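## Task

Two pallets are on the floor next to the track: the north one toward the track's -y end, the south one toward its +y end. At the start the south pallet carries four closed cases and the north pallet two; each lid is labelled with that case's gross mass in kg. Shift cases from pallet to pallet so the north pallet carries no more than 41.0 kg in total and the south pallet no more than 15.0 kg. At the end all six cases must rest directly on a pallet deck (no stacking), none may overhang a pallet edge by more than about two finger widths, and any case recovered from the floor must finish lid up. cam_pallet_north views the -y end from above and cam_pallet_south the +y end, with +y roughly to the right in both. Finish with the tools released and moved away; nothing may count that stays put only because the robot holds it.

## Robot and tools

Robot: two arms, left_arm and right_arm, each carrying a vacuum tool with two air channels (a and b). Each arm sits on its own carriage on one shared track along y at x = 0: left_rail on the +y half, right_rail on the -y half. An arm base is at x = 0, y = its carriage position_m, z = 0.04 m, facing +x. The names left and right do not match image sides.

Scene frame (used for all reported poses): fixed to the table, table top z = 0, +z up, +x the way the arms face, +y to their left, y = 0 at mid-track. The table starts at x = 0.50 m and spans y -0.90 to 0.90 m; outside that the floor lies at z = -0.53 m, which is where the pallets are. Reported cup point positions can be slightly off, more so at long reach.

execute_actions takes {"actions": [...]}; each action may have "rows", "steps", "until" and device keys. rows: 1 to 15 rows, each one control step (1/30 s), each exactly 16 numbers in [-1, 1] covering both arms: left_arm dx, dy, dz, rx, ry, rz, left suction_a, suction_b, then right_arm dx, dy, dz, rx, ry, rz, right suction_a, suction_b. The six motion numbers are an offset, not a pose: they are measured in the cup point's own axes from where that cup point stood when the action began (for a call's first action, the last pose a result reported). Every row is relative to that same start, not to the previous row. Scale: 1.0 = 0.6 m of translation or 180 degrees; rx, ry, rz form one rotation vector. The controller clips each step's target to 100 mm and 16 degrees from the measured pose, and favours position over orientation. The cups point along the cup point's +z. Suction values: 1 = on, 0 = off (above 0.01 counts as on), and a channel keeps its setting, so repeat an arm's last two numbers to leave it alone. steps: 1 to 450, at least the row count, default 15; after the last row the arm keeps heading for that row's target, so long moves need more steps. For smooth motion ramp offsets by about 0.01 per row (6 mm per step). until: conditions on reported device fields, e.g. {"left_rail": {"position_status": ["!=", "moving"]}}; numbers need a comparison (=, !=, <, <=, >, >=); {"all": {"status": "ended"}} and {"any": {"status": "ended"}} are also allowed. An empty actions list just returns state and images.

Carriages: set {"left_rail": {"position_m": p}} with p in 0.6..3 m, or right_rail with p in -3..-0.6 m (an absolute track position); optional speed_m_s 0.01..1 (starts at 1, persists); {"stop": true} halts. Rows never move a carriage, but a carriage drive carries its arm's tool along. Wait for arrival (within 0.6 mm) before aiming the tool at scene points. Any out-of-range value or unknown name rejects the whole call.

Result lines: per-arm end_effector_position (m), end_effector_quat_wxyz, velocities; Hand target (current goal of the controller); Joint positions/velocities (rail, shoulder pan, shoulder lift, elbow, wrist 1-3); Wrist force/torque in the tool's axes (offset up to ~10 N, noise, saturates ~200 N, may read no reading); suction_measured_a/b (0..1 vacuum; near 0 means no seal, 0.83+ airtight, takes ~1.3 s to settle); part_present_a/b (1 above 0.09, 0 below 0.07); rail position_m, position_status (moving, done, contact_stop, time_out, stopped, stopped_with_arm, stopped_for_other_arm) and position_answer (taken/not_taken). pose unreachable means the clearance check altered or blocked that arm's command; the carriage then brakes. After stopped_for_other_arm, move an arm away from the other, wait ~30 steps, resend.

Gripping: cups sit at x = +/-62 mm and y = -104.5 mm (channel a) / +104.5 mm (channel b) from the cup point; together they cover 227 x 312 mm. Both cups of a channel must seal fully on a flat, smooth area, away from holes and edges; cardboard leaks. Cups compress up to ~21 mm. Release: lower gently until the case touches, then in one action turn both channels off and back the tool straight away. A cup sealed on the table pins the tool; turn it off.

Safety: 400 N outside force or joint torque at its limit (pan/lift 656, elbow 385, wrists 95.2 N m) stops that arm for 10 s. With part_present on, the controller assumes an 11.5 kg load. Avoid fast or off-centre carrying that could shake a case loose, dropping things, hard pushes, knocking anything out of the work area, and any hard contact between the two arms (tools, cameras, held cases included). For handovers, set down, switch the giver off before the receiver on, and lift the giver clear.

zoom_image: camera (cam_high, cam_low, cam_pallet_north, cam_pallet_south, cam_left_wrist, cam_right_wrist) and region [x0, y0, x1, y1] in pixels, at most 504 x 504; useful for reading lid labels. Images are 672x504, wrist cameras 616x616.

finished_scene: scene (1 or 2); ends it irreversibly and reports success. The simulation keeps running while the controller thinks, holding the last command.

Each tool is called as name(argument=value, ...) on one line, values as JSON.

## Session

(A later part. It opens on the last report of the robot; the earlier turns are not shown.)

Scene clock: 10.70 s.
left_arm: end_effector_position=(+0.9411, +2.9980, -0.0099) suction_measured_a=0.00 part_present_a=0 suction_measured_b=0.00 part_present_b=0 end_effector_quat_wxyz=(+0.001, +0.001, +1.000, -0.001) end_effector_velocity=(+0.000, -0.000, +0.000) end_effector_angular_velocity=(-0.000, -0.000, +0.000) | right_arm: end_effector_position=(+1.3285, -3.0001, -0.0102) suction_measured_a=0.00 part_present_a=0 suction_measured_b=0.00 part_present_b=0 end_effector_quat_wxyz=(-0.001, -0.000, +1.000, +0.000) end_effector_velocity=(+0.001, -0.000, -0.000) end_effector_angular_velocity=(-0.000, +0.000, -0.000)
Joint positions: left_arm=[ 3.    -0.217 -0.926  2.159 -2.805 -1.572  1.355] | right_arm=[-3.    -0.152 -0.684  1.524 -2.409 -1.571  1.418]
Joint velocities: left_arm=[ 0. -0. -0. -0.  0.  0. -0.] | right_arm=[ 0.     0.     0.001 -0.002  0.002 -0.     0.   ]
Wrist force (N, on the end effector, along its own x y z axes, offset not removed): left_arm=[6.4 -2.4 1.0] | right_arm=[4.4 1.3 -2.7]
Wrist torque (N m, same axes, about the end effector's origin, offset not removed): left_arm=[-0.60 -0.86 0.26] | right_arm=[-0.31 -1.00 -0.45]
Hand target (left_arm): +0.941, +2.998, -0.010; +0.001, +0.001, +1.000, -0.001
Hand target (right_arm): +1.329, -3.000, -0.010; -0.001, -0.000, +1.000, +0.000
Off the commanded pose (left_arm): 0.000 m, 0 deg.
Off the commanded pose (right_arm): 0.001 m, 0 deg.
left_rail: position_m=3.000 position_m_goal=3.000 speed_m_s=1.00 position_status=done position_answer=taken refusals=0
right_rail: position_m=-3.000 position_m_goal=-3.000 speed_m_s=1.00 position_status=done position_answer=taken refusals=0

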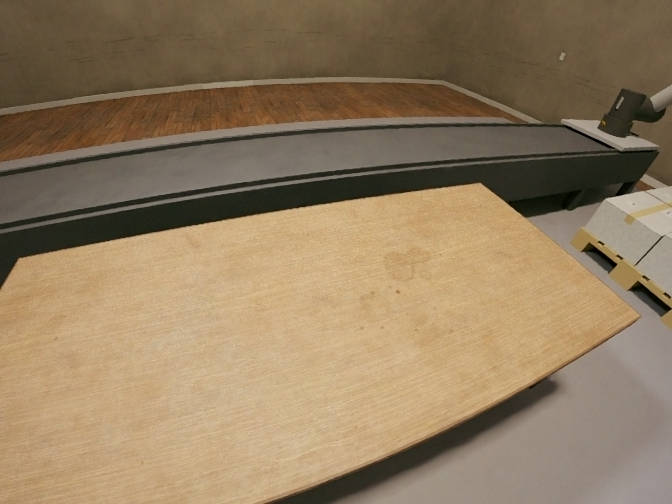

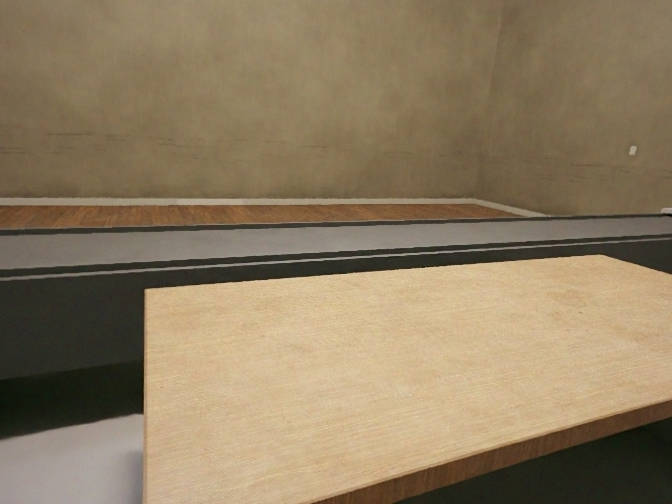

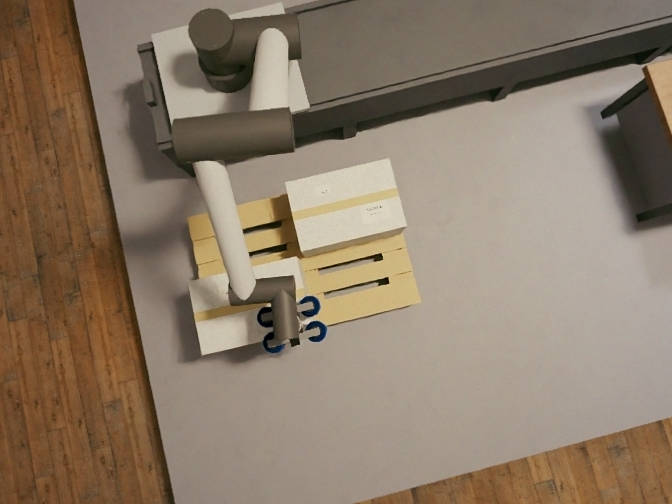

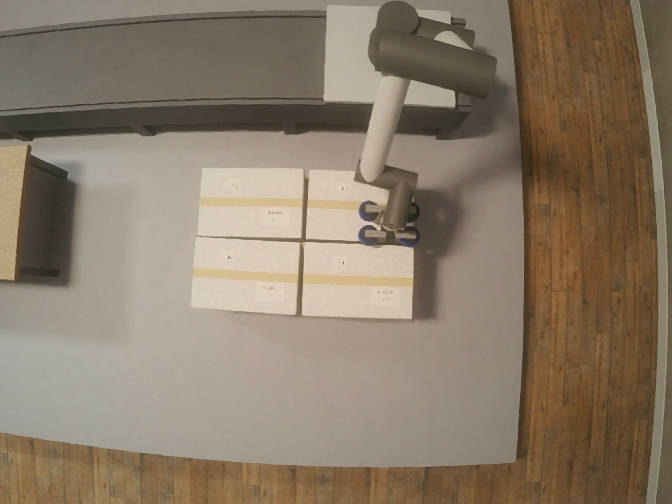

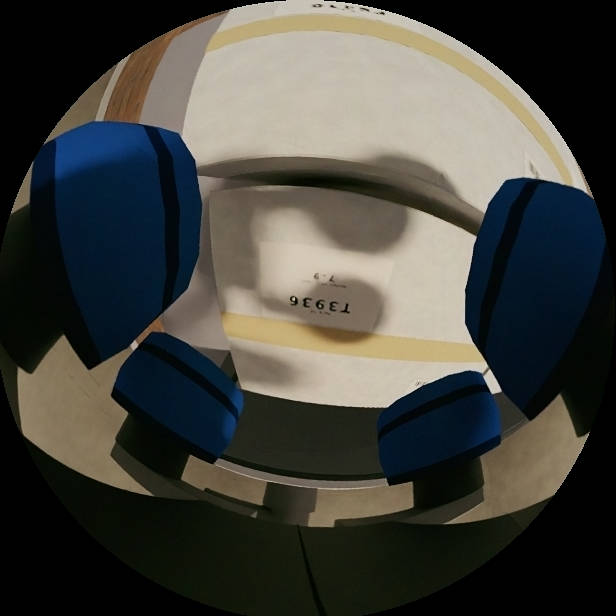

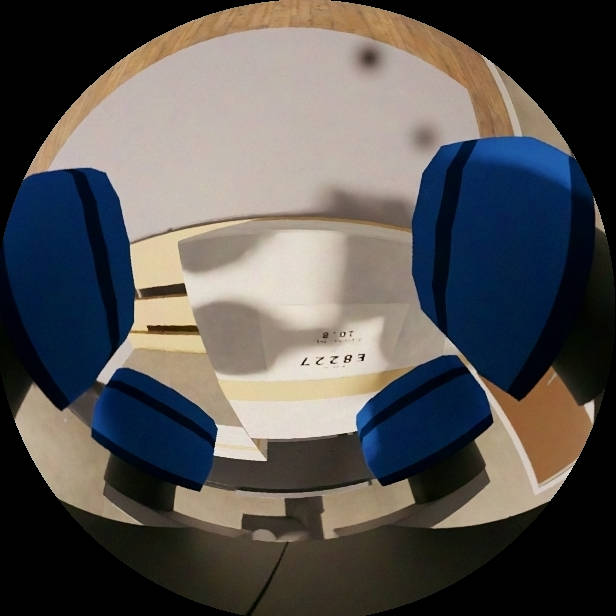

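execute_actions(actions=[{"rows":[[-0.68,0,0,0,0,0,0,0,0,0,-0.2,0,0,0,0,0]],"steps":45}])

zoom_image(camera="cam_left_wrist", region=[210, 210, 420, 400])

execute_actions(actions=[{"left_rail":{"position_m":2.4},"steps":70,"until":{"all":{"status":"ended"}}},{"steps":10}])

zoom_image(camera="cam_left_wrist", region=[210, 210, 420, 400])

Scene clock: 12.53 s.
left_arm: end_effector_position=(+1.3481, +2.9975, -0.0099) suction_measured_a=0.00 part_present_a=0 suction_measured_b=0.00 part_present_b=0 end_effector_quat_wxyz=(+0.001, +0.001, +1.000, -0.001) end_effector_velocity=(+0.006, -0.000, -0.001) end_effector_angular_velocity=(-0.000, +0.002, -0.000) | right_arm: end_effector_position=(+1.3285, -3.0001, +0.1097) suction_measured_a=0.00 part_present_a=0 suction_measured_b=0.00 part_present_b=0 end_effector_quat_wxyz=(-0.001, -0.000, +1.000, +0.000) end_effector_velocity=(+0.000, -0.000, +0.000) end_effector_angular_velocity=(-0.000, -0.000, -0.000)
Joint positions: left_arm=[ 3.    -0.151 -0.669  1.489 -2.393 -1.572  1.421] | right_arm=[-3.    -0.152 -0.783  1.512 -2.299 -1.571  1.418]
Joint velocities: left_arm=[ 0.     0.001  0.006 -0.013  0.009 -0.     0.001] | right_arm=[ 0. -0. -0. -0.  0. -0.  0.]
Wrist force (N, on the end effector, along its own x y z axes, offset not removed): left_arm=[6.5 0.8 2.6] | right_arm=[2.6 0.9 -0.6]
Wrist torque (N m, same axes, about the end effector's origin, offset not removed): left_arm=[-0.13 -0.82 0.31] | right_arm=[-0.38 -0.71 -0.52]
Hand target (left_arm): +1.349, +2.997, -0.010; +0.001, +0.001, +1.000, -0.001
Hand target (right_arm): +1.328, -3.000, +0.110; -0.001, -0.000, +1.000, +0.000
Off the commanded pose (left_arm): 0.001 m, 0 deg.
Off the commanded pose (right_arm): 0.000 m, 0 deg.
left_rail: position_m=3.000 position_m_goal=3.000 speed_m_s=1.00 position_status=done position_answer=taken refusals=0
right_rail: position_m=-3.000 position_m_goal=-3.000 speed_m_s=1.00 position_status=done position_answer=taken refusals=0

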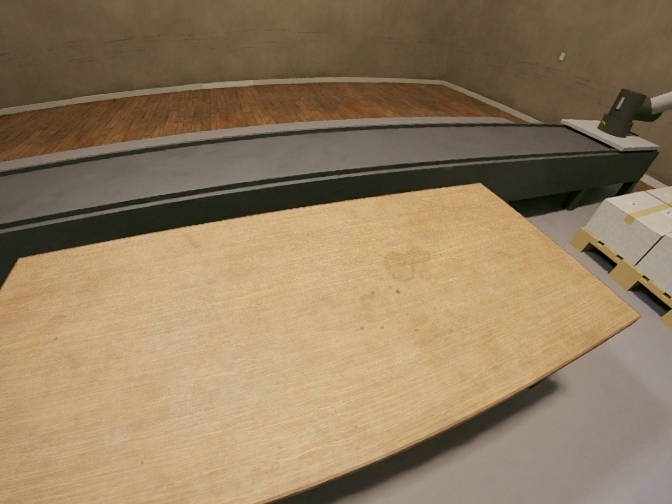

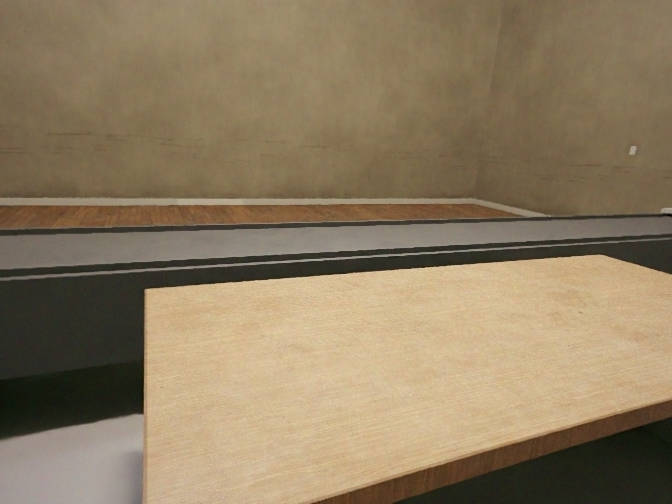

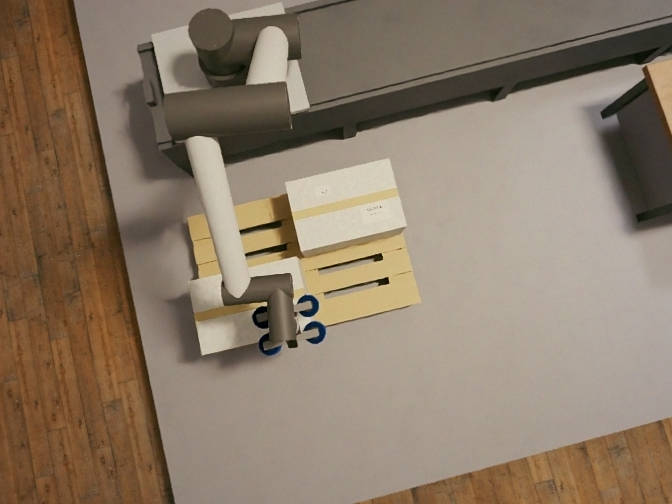

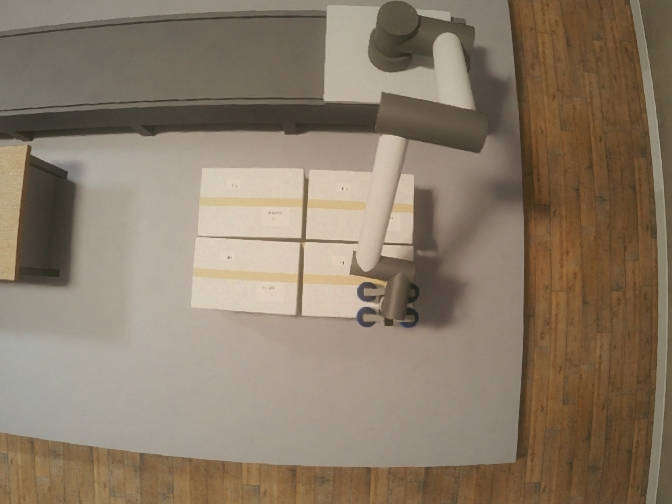

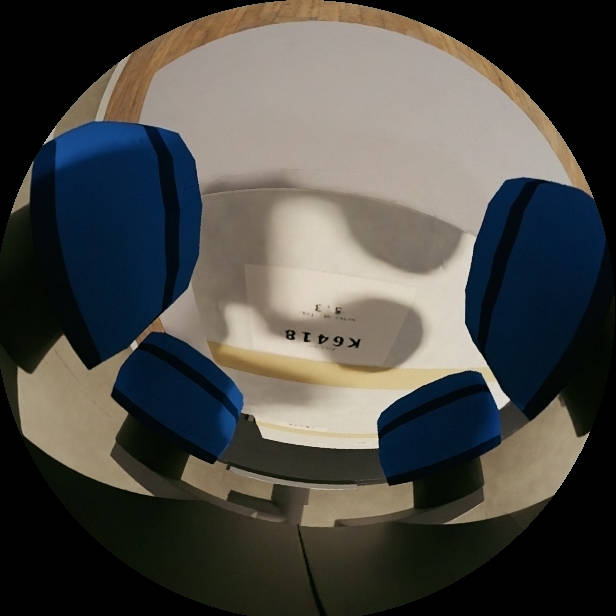

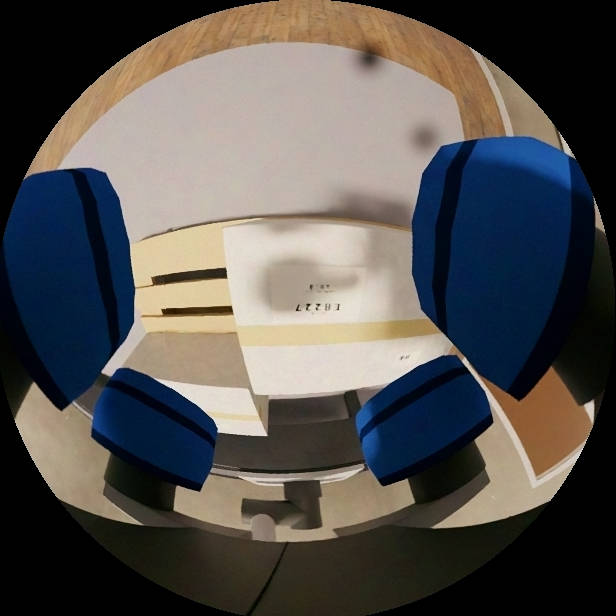

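Region (210, 210, 420, 400) of cam_left_wrist's 616x616 image, scaled by 2.400, with more detail than that image has; it fills the top 456 rows of this view, and the rest is white.

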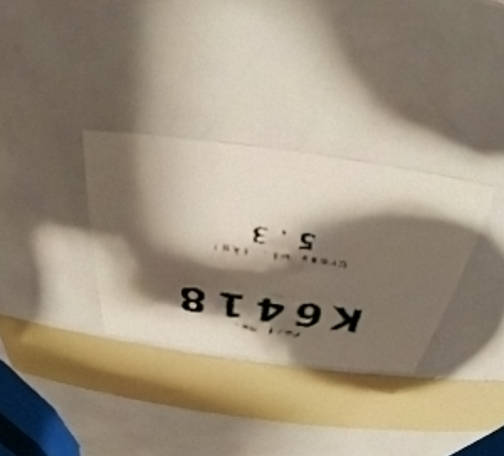

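Scene clock: 14.03 s.
left_arm: end_effector_position=(+1.3490, +2.3974, -0.0100) suction_measured_a=0.00 part_present_a=0 suction_measured_b=0.00 part_present_b=0 end_effector_quat_wxyz=(+0.001, +0.001, +1.000, -0.001) end_effector_velocity=(+0.000, +0.000, -0.000) end_effector_angular_velocity=(+0.000, -0.000, +0.000) | right_arm: end_effector_position=(+1.3285, -3.0001, +0.1097) suction_measured_a=0.00 part_present_a=0 suction_measured_b=0.00 part_present_b=0 end_effector_quat_wxyz=(-0.001, -0.000, +1.000, +0.000) end_effector_velocity=(+0.000, +0.000, +0.000) end_effector_angular_velocity=(-0.000, -0.000, +0.000)
Joint positions: left_arm=[ 2.4   -0.151 -0.668  1.487 -2.392 -1.572  1.421] | right_arm=[-3.    -0.152 -0.783  1.512 -2.299 -1.571  1.418]
Joint velocities: left_arm=[ 0.  0.  0. -0.  0.  0.  0.] | right_arm=[ 0.  0. -0.  0. -0.  0. -0.]
Wrist force (N, on the end effector, along its own x y z axes, offset not removed): left_arm=[4.4 -0.8 2.1] | right_arm=[-0.2 1.0 -1.6]
Wrist torque (N m, same axes, about the end effector's origin, offset not removed): left_arm=[-0.31 -0.56 0.31] | right_arm=[-0.44 -0.36 -0.46]
Hand target (left_arm): +1.349, +2.397, -0.010; +0.001, +0.001, +1.000, -0.001
Hand target (right_arm): +1.328, -3.000, +0.110; -0.001, -0.000, +1.000, +0.000
Off the commanded pose (left_arm): 0.001 m, 0 deg.
Off the commanded pose (right_arm): 0.000 m, 0 deg.
left_rail: position_m=2.400 position_m_goal=2.400 speed_m_s=1.00 position_status=done position_answer=taken refusals=0
right_rail: position_m=-3.000 position_m_goal=-3.000 speed_m_s=1.00 position_status=done position_answer=taken refusals=0

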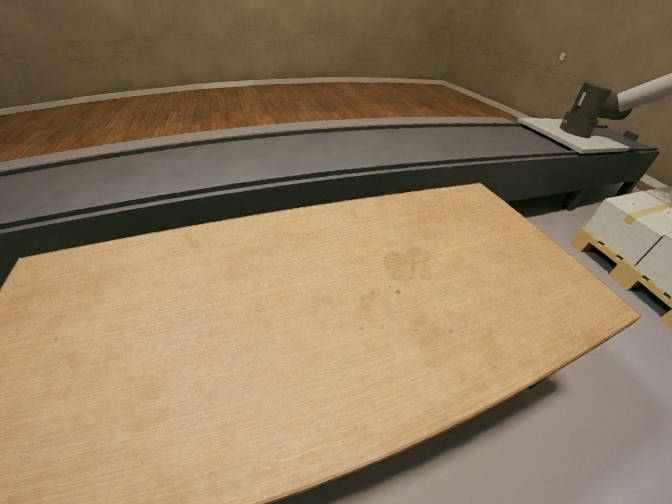

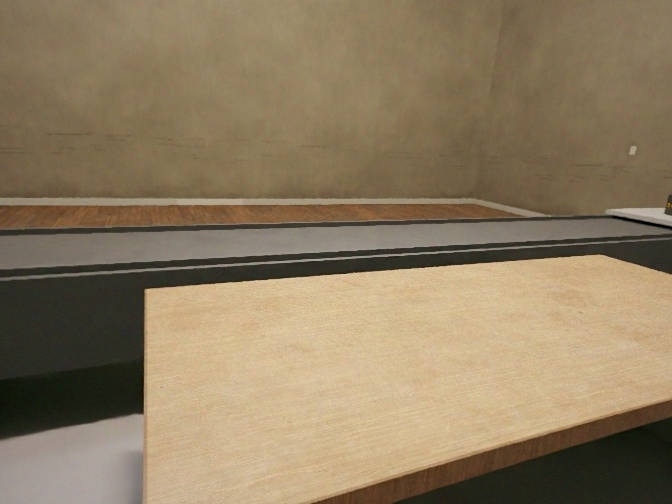

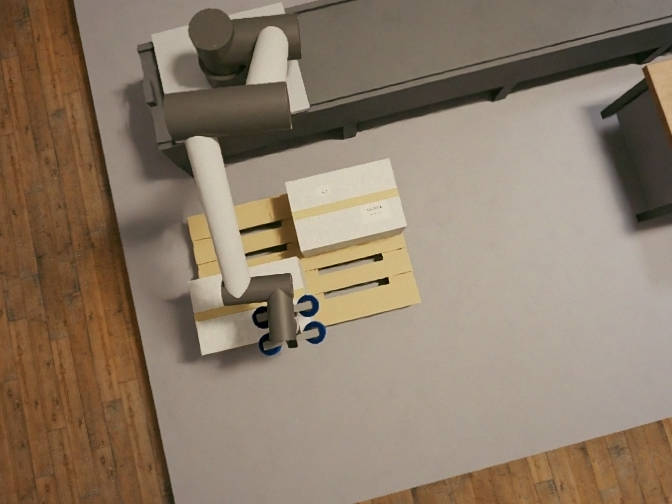

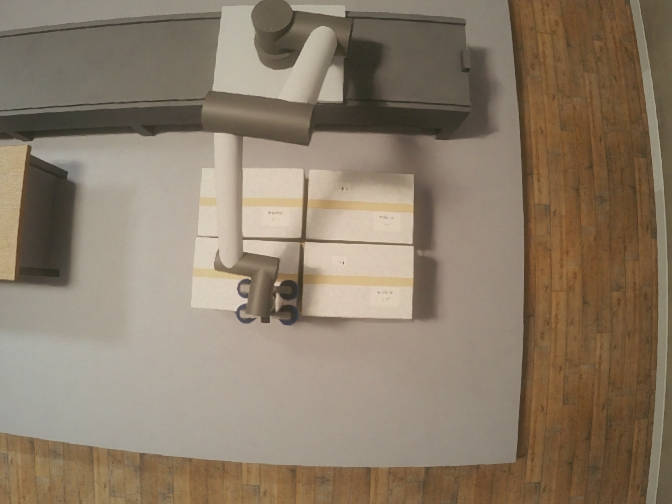

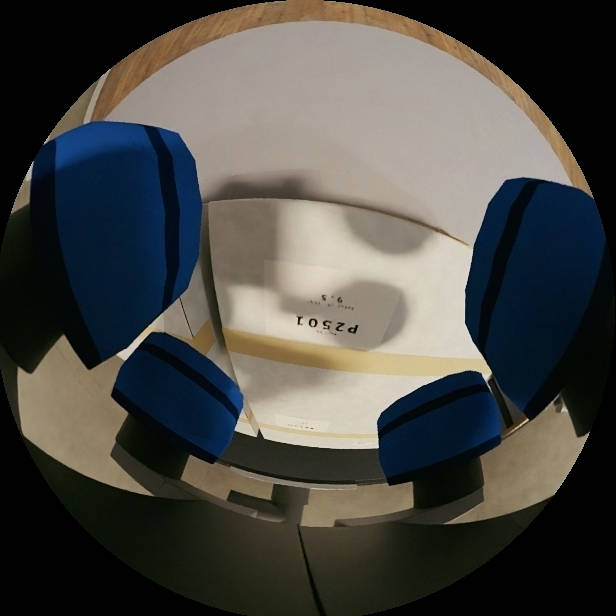

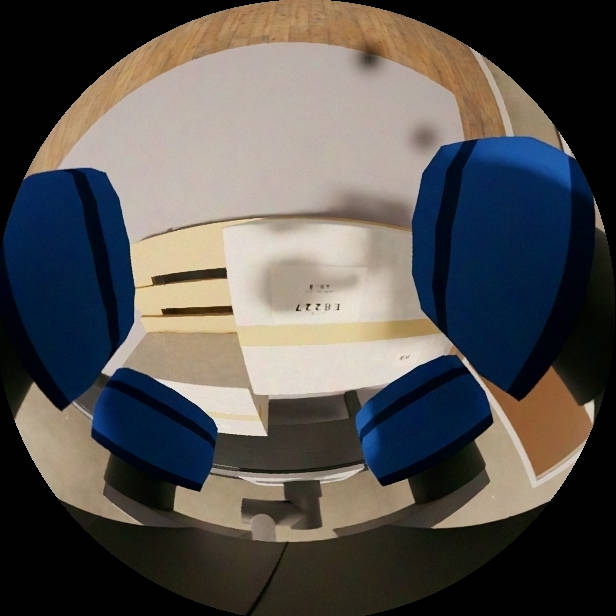

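Region (210, 210, 420, 400) of cam_left_wrist's 616x616 image, scaled by 2.400, with more detail than that image has; it fills the top 456 rows of this view, and the rest is white.

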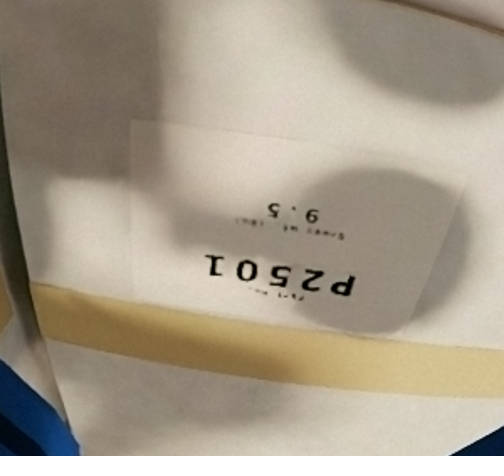

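execute_actions(actions=[{"left_rail":{"position_m":2.27},"right_rail":{"position_m":-2.6},"rows":[[0.87,0,0,0,0,0,0,0,0.88,0,0,0,0,0,0,0]],"steps":50},{"rows":[[0,0,0.1,0,0,0,0,0,0,0,0.3,0,0,0,0,0]],"steps":30}])

Scene clock: 18.43 s.
left_arm: end_effector_position=(+0.8285, +2.2682, -0.0701) suction_measured_a=0.00 part_present_a=0 suction_measured_b=0.00 part_present_b=0 end_effector_quat_wxyz=(+0.000, +0.001, +1.000, -0.001) end_effector_velocity=(+0.000, +0.000, -0.000) end_effector_angular_velocity=(-0.000, -0.000, +0.000) | right_arm: end_effector_position=(+0.8017, -2.5997, -0.0696) suction_measured_a=0.00 part_present_a=0 suction_measured_b=0.00 part_present_b=0 end_effector_quat_wxyz=(-0.001, -0.000, +1.000, +0.000) end_effector_velocity=(+0.001, +0.000, -0.004) end_effector_angular_velocity=(-0.000, -0.001, +0.000)
Joint positions: left_arm=[ 2.27  -0.247 -0.88   2.32  -3.012 -1.572  1.326] | right_arm=[-2.6   -0.253 -0.886  2.358 -3.04  -1.571  1.317]
Joint velocities: left_arm=[ 0.     0.     0.001 -0.    -0.001 -0.     0.   ] | right_arm=[ 0.     0.     0.007 -0.002 -0.007  0.     0.   ]
Wrist force (N, on the end effector, along its own x y z axes, offset not removed): left_arm=[4.6 -0.3 1.2] | right_arm=[-1.0 0.9 -1.5]
Wrist torque (N m, same axes, about the end effector's origin, offset not removed): left_arm=[-0.31 -0.57 0.35] | right_arm=[-0.41 -0.15 -0.47]
Hand target (left_arm): +0.829, +2.268, -0.070; +0.000, +0.001, +1.000, -0.001
Hand target (right_arm): +0.802, -2.600, -0.070; -0.001, -0.000, +1.000, +0.000
Off the commanded pose (left_arm): 0.000 m, 0 deg.
Off the commanded pose (right_arm): 0.001 m, 0 deg.
left_rail: position_m=2.270 position_m_goal=2.270 speed_m_s=1.00 position_status=done position_answer=taken refusals=0
right_rail: position_m=-2.600 position_m_goal=-2.600 speed_m_s=1.00 position_status=done position_answer=taken refusals=0

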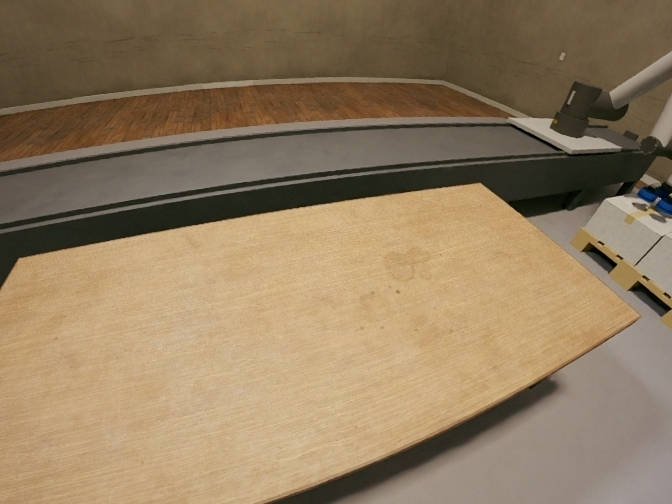

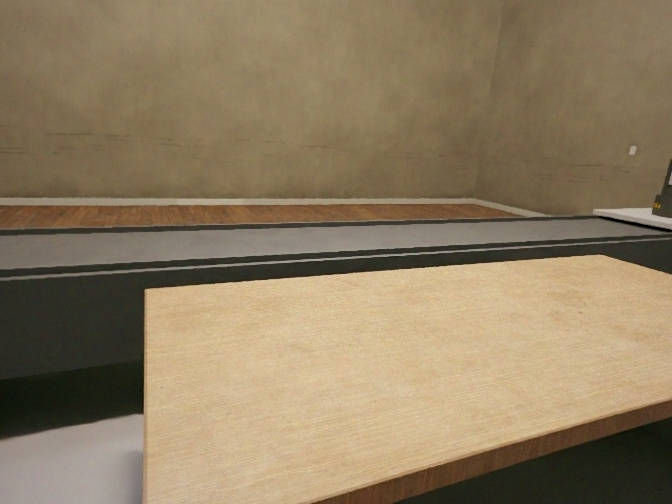

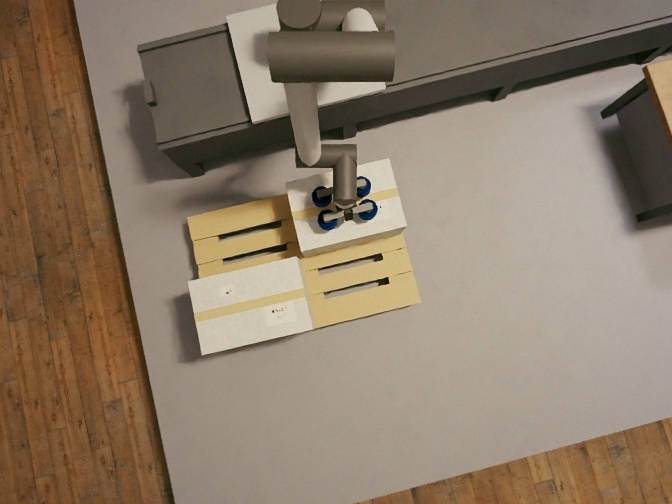

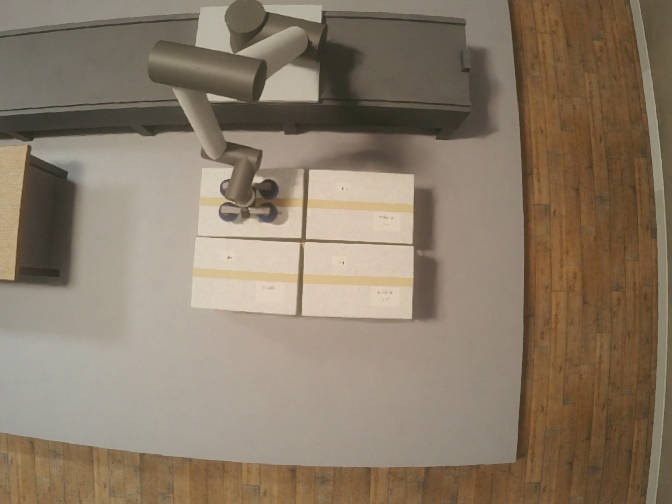

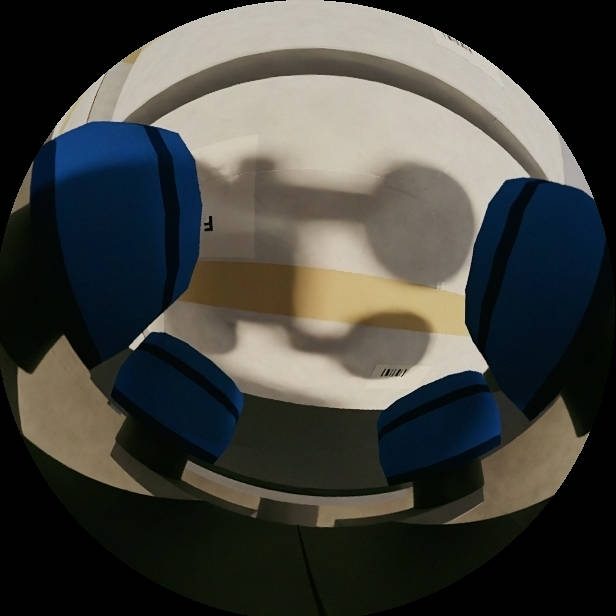

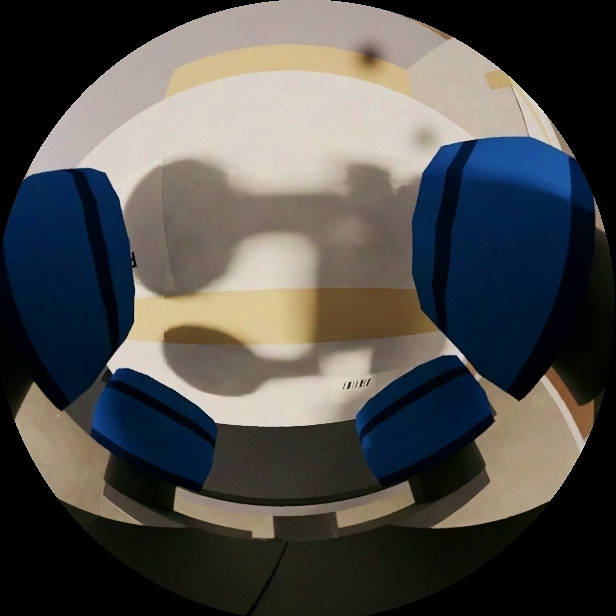

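execute_actions(actions=[{"right_rail":{"position_m":-1.3},"rows":[[0,0,0.08,0,0,0,0,0,0,0,-0.9,0,0,0,0,0]],"steps":15}])

Scene clock: 19.23 s.
left_arm: end_effector_position=(+0.8283, +2.2683, -0.1161) suction_measured_a=0.00 part_present_a=0 suction_measured_b=0.00 part_present_b=0 end_effector_quat_wxyz=(+0.000, +0.001, +1.000, -0.001) end_effector_velocity=(+0.002, -0.000, -0.015) end_effector_angular_velocity=(-0.000, -0.002, +0.000) | right_arm: end_effector_position=(+0.8037, -2.3904, +0.1093) suction_measured_a=0.00 part_present_a=0 suction_measured_b=0.00 part_present_b=0 end_effector_quat_wxyz=(+0.006, -0.000, +1.000, -0.001) end_effector_velocity=(+0.011, +0.910, +0.427) end_effector_angular_velocity=(-0.007, -0.028, +0.000)
Joint positions: left_arm=[ 2.27  -0.247 -0.807  2.312 -3.077 -1.572  1.326] | right_arm=[-2.392 -0.251 -1.168  2.348 -2.763 -1.57   1.319]
Joint velocities: left_arm=[ 0.     0.     0.025 -0.005 -0.021 -0.    -0.   ] | right_arm=[ 0.91   0.004 -0.633 -0.117  0.721  0.     0.004]
Wrist force (N, on the end effector, along its own x y z axes, offset not removed): left_arm=[5.1 1.3 2.8] | right_arm=[2.0 -3.2 0.5]
Wrist torque (N m, same axes, about the end effector's origin, offset not removed): left_arm=[-0.12 -0.63 0.39] | right_arm=[-0.77 -0.73 -0.42]
Hand target (left_arm): +0.828, +2.268, -0.118; +0.000, +0.001, +1.000, -0.001
Hand target (right_arm): +0.802, -2.331, +0.187; +0.006, -0.000, +1.000, -0.001
Off the commanded pose (left_arm): 0.002 m, 0 deg.
Off the commanded pose (right_arm): 0.361 m, 1 deg; position clipped at the last step of the last action.
left_rail: position_m=2.270 position_m_goal=2.270 speed_m_s=1.00 position_status=done position_answer=taken refusals=0
right_rail: position_m=-2.392 position_m_goal=-1.300 speed_m_s=1.00 position_status=moving position_answer=taken refusals=0

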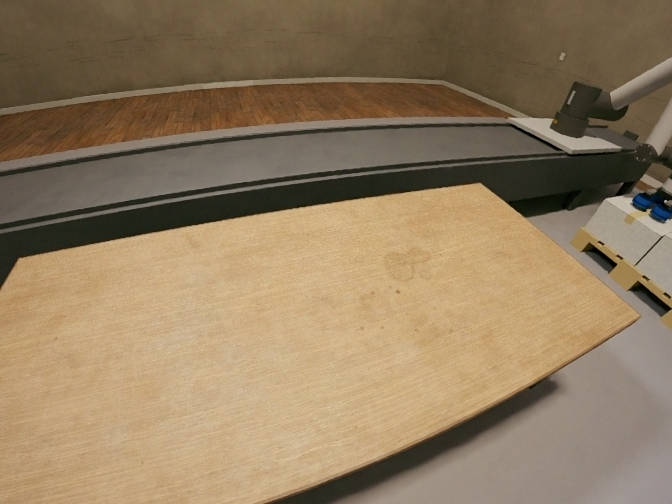

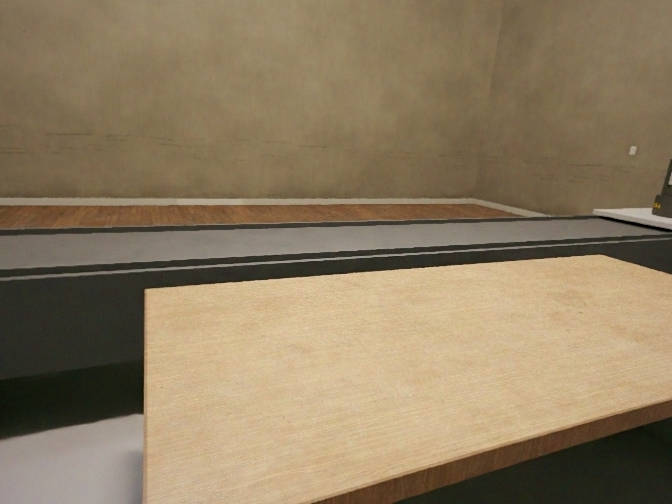

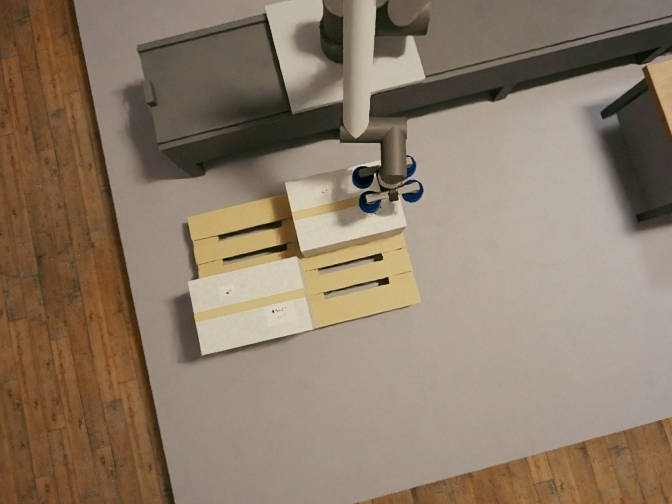

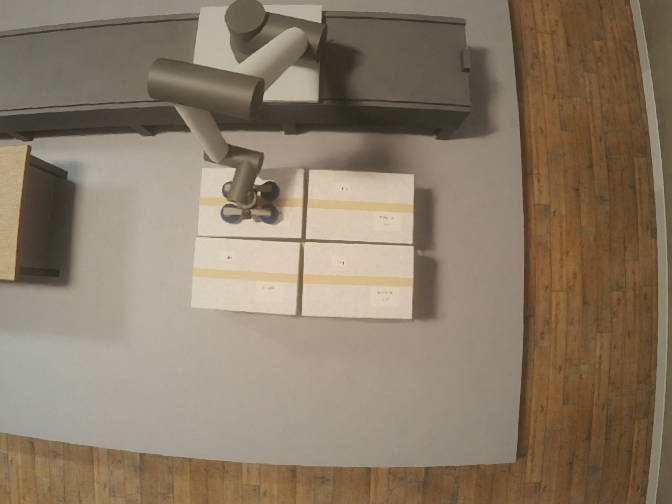

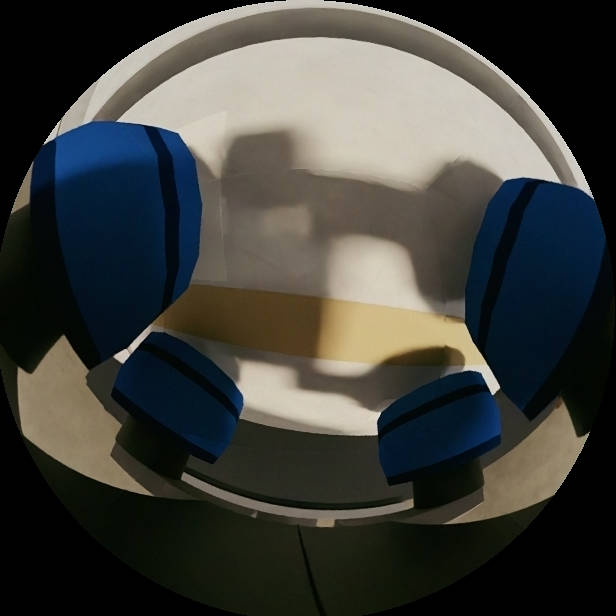

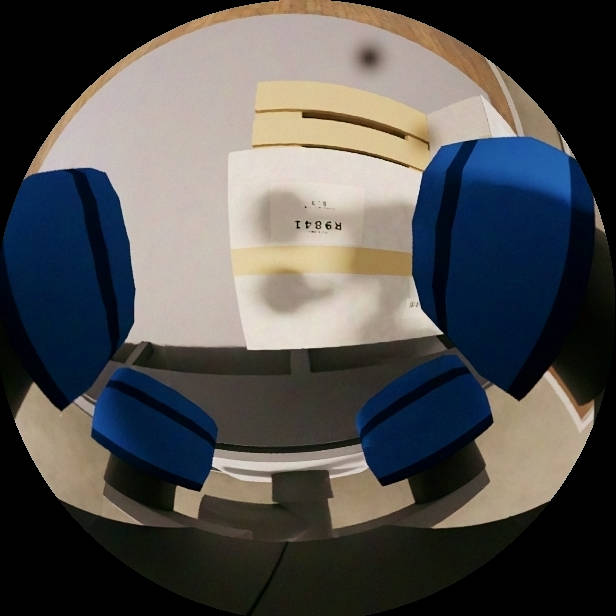

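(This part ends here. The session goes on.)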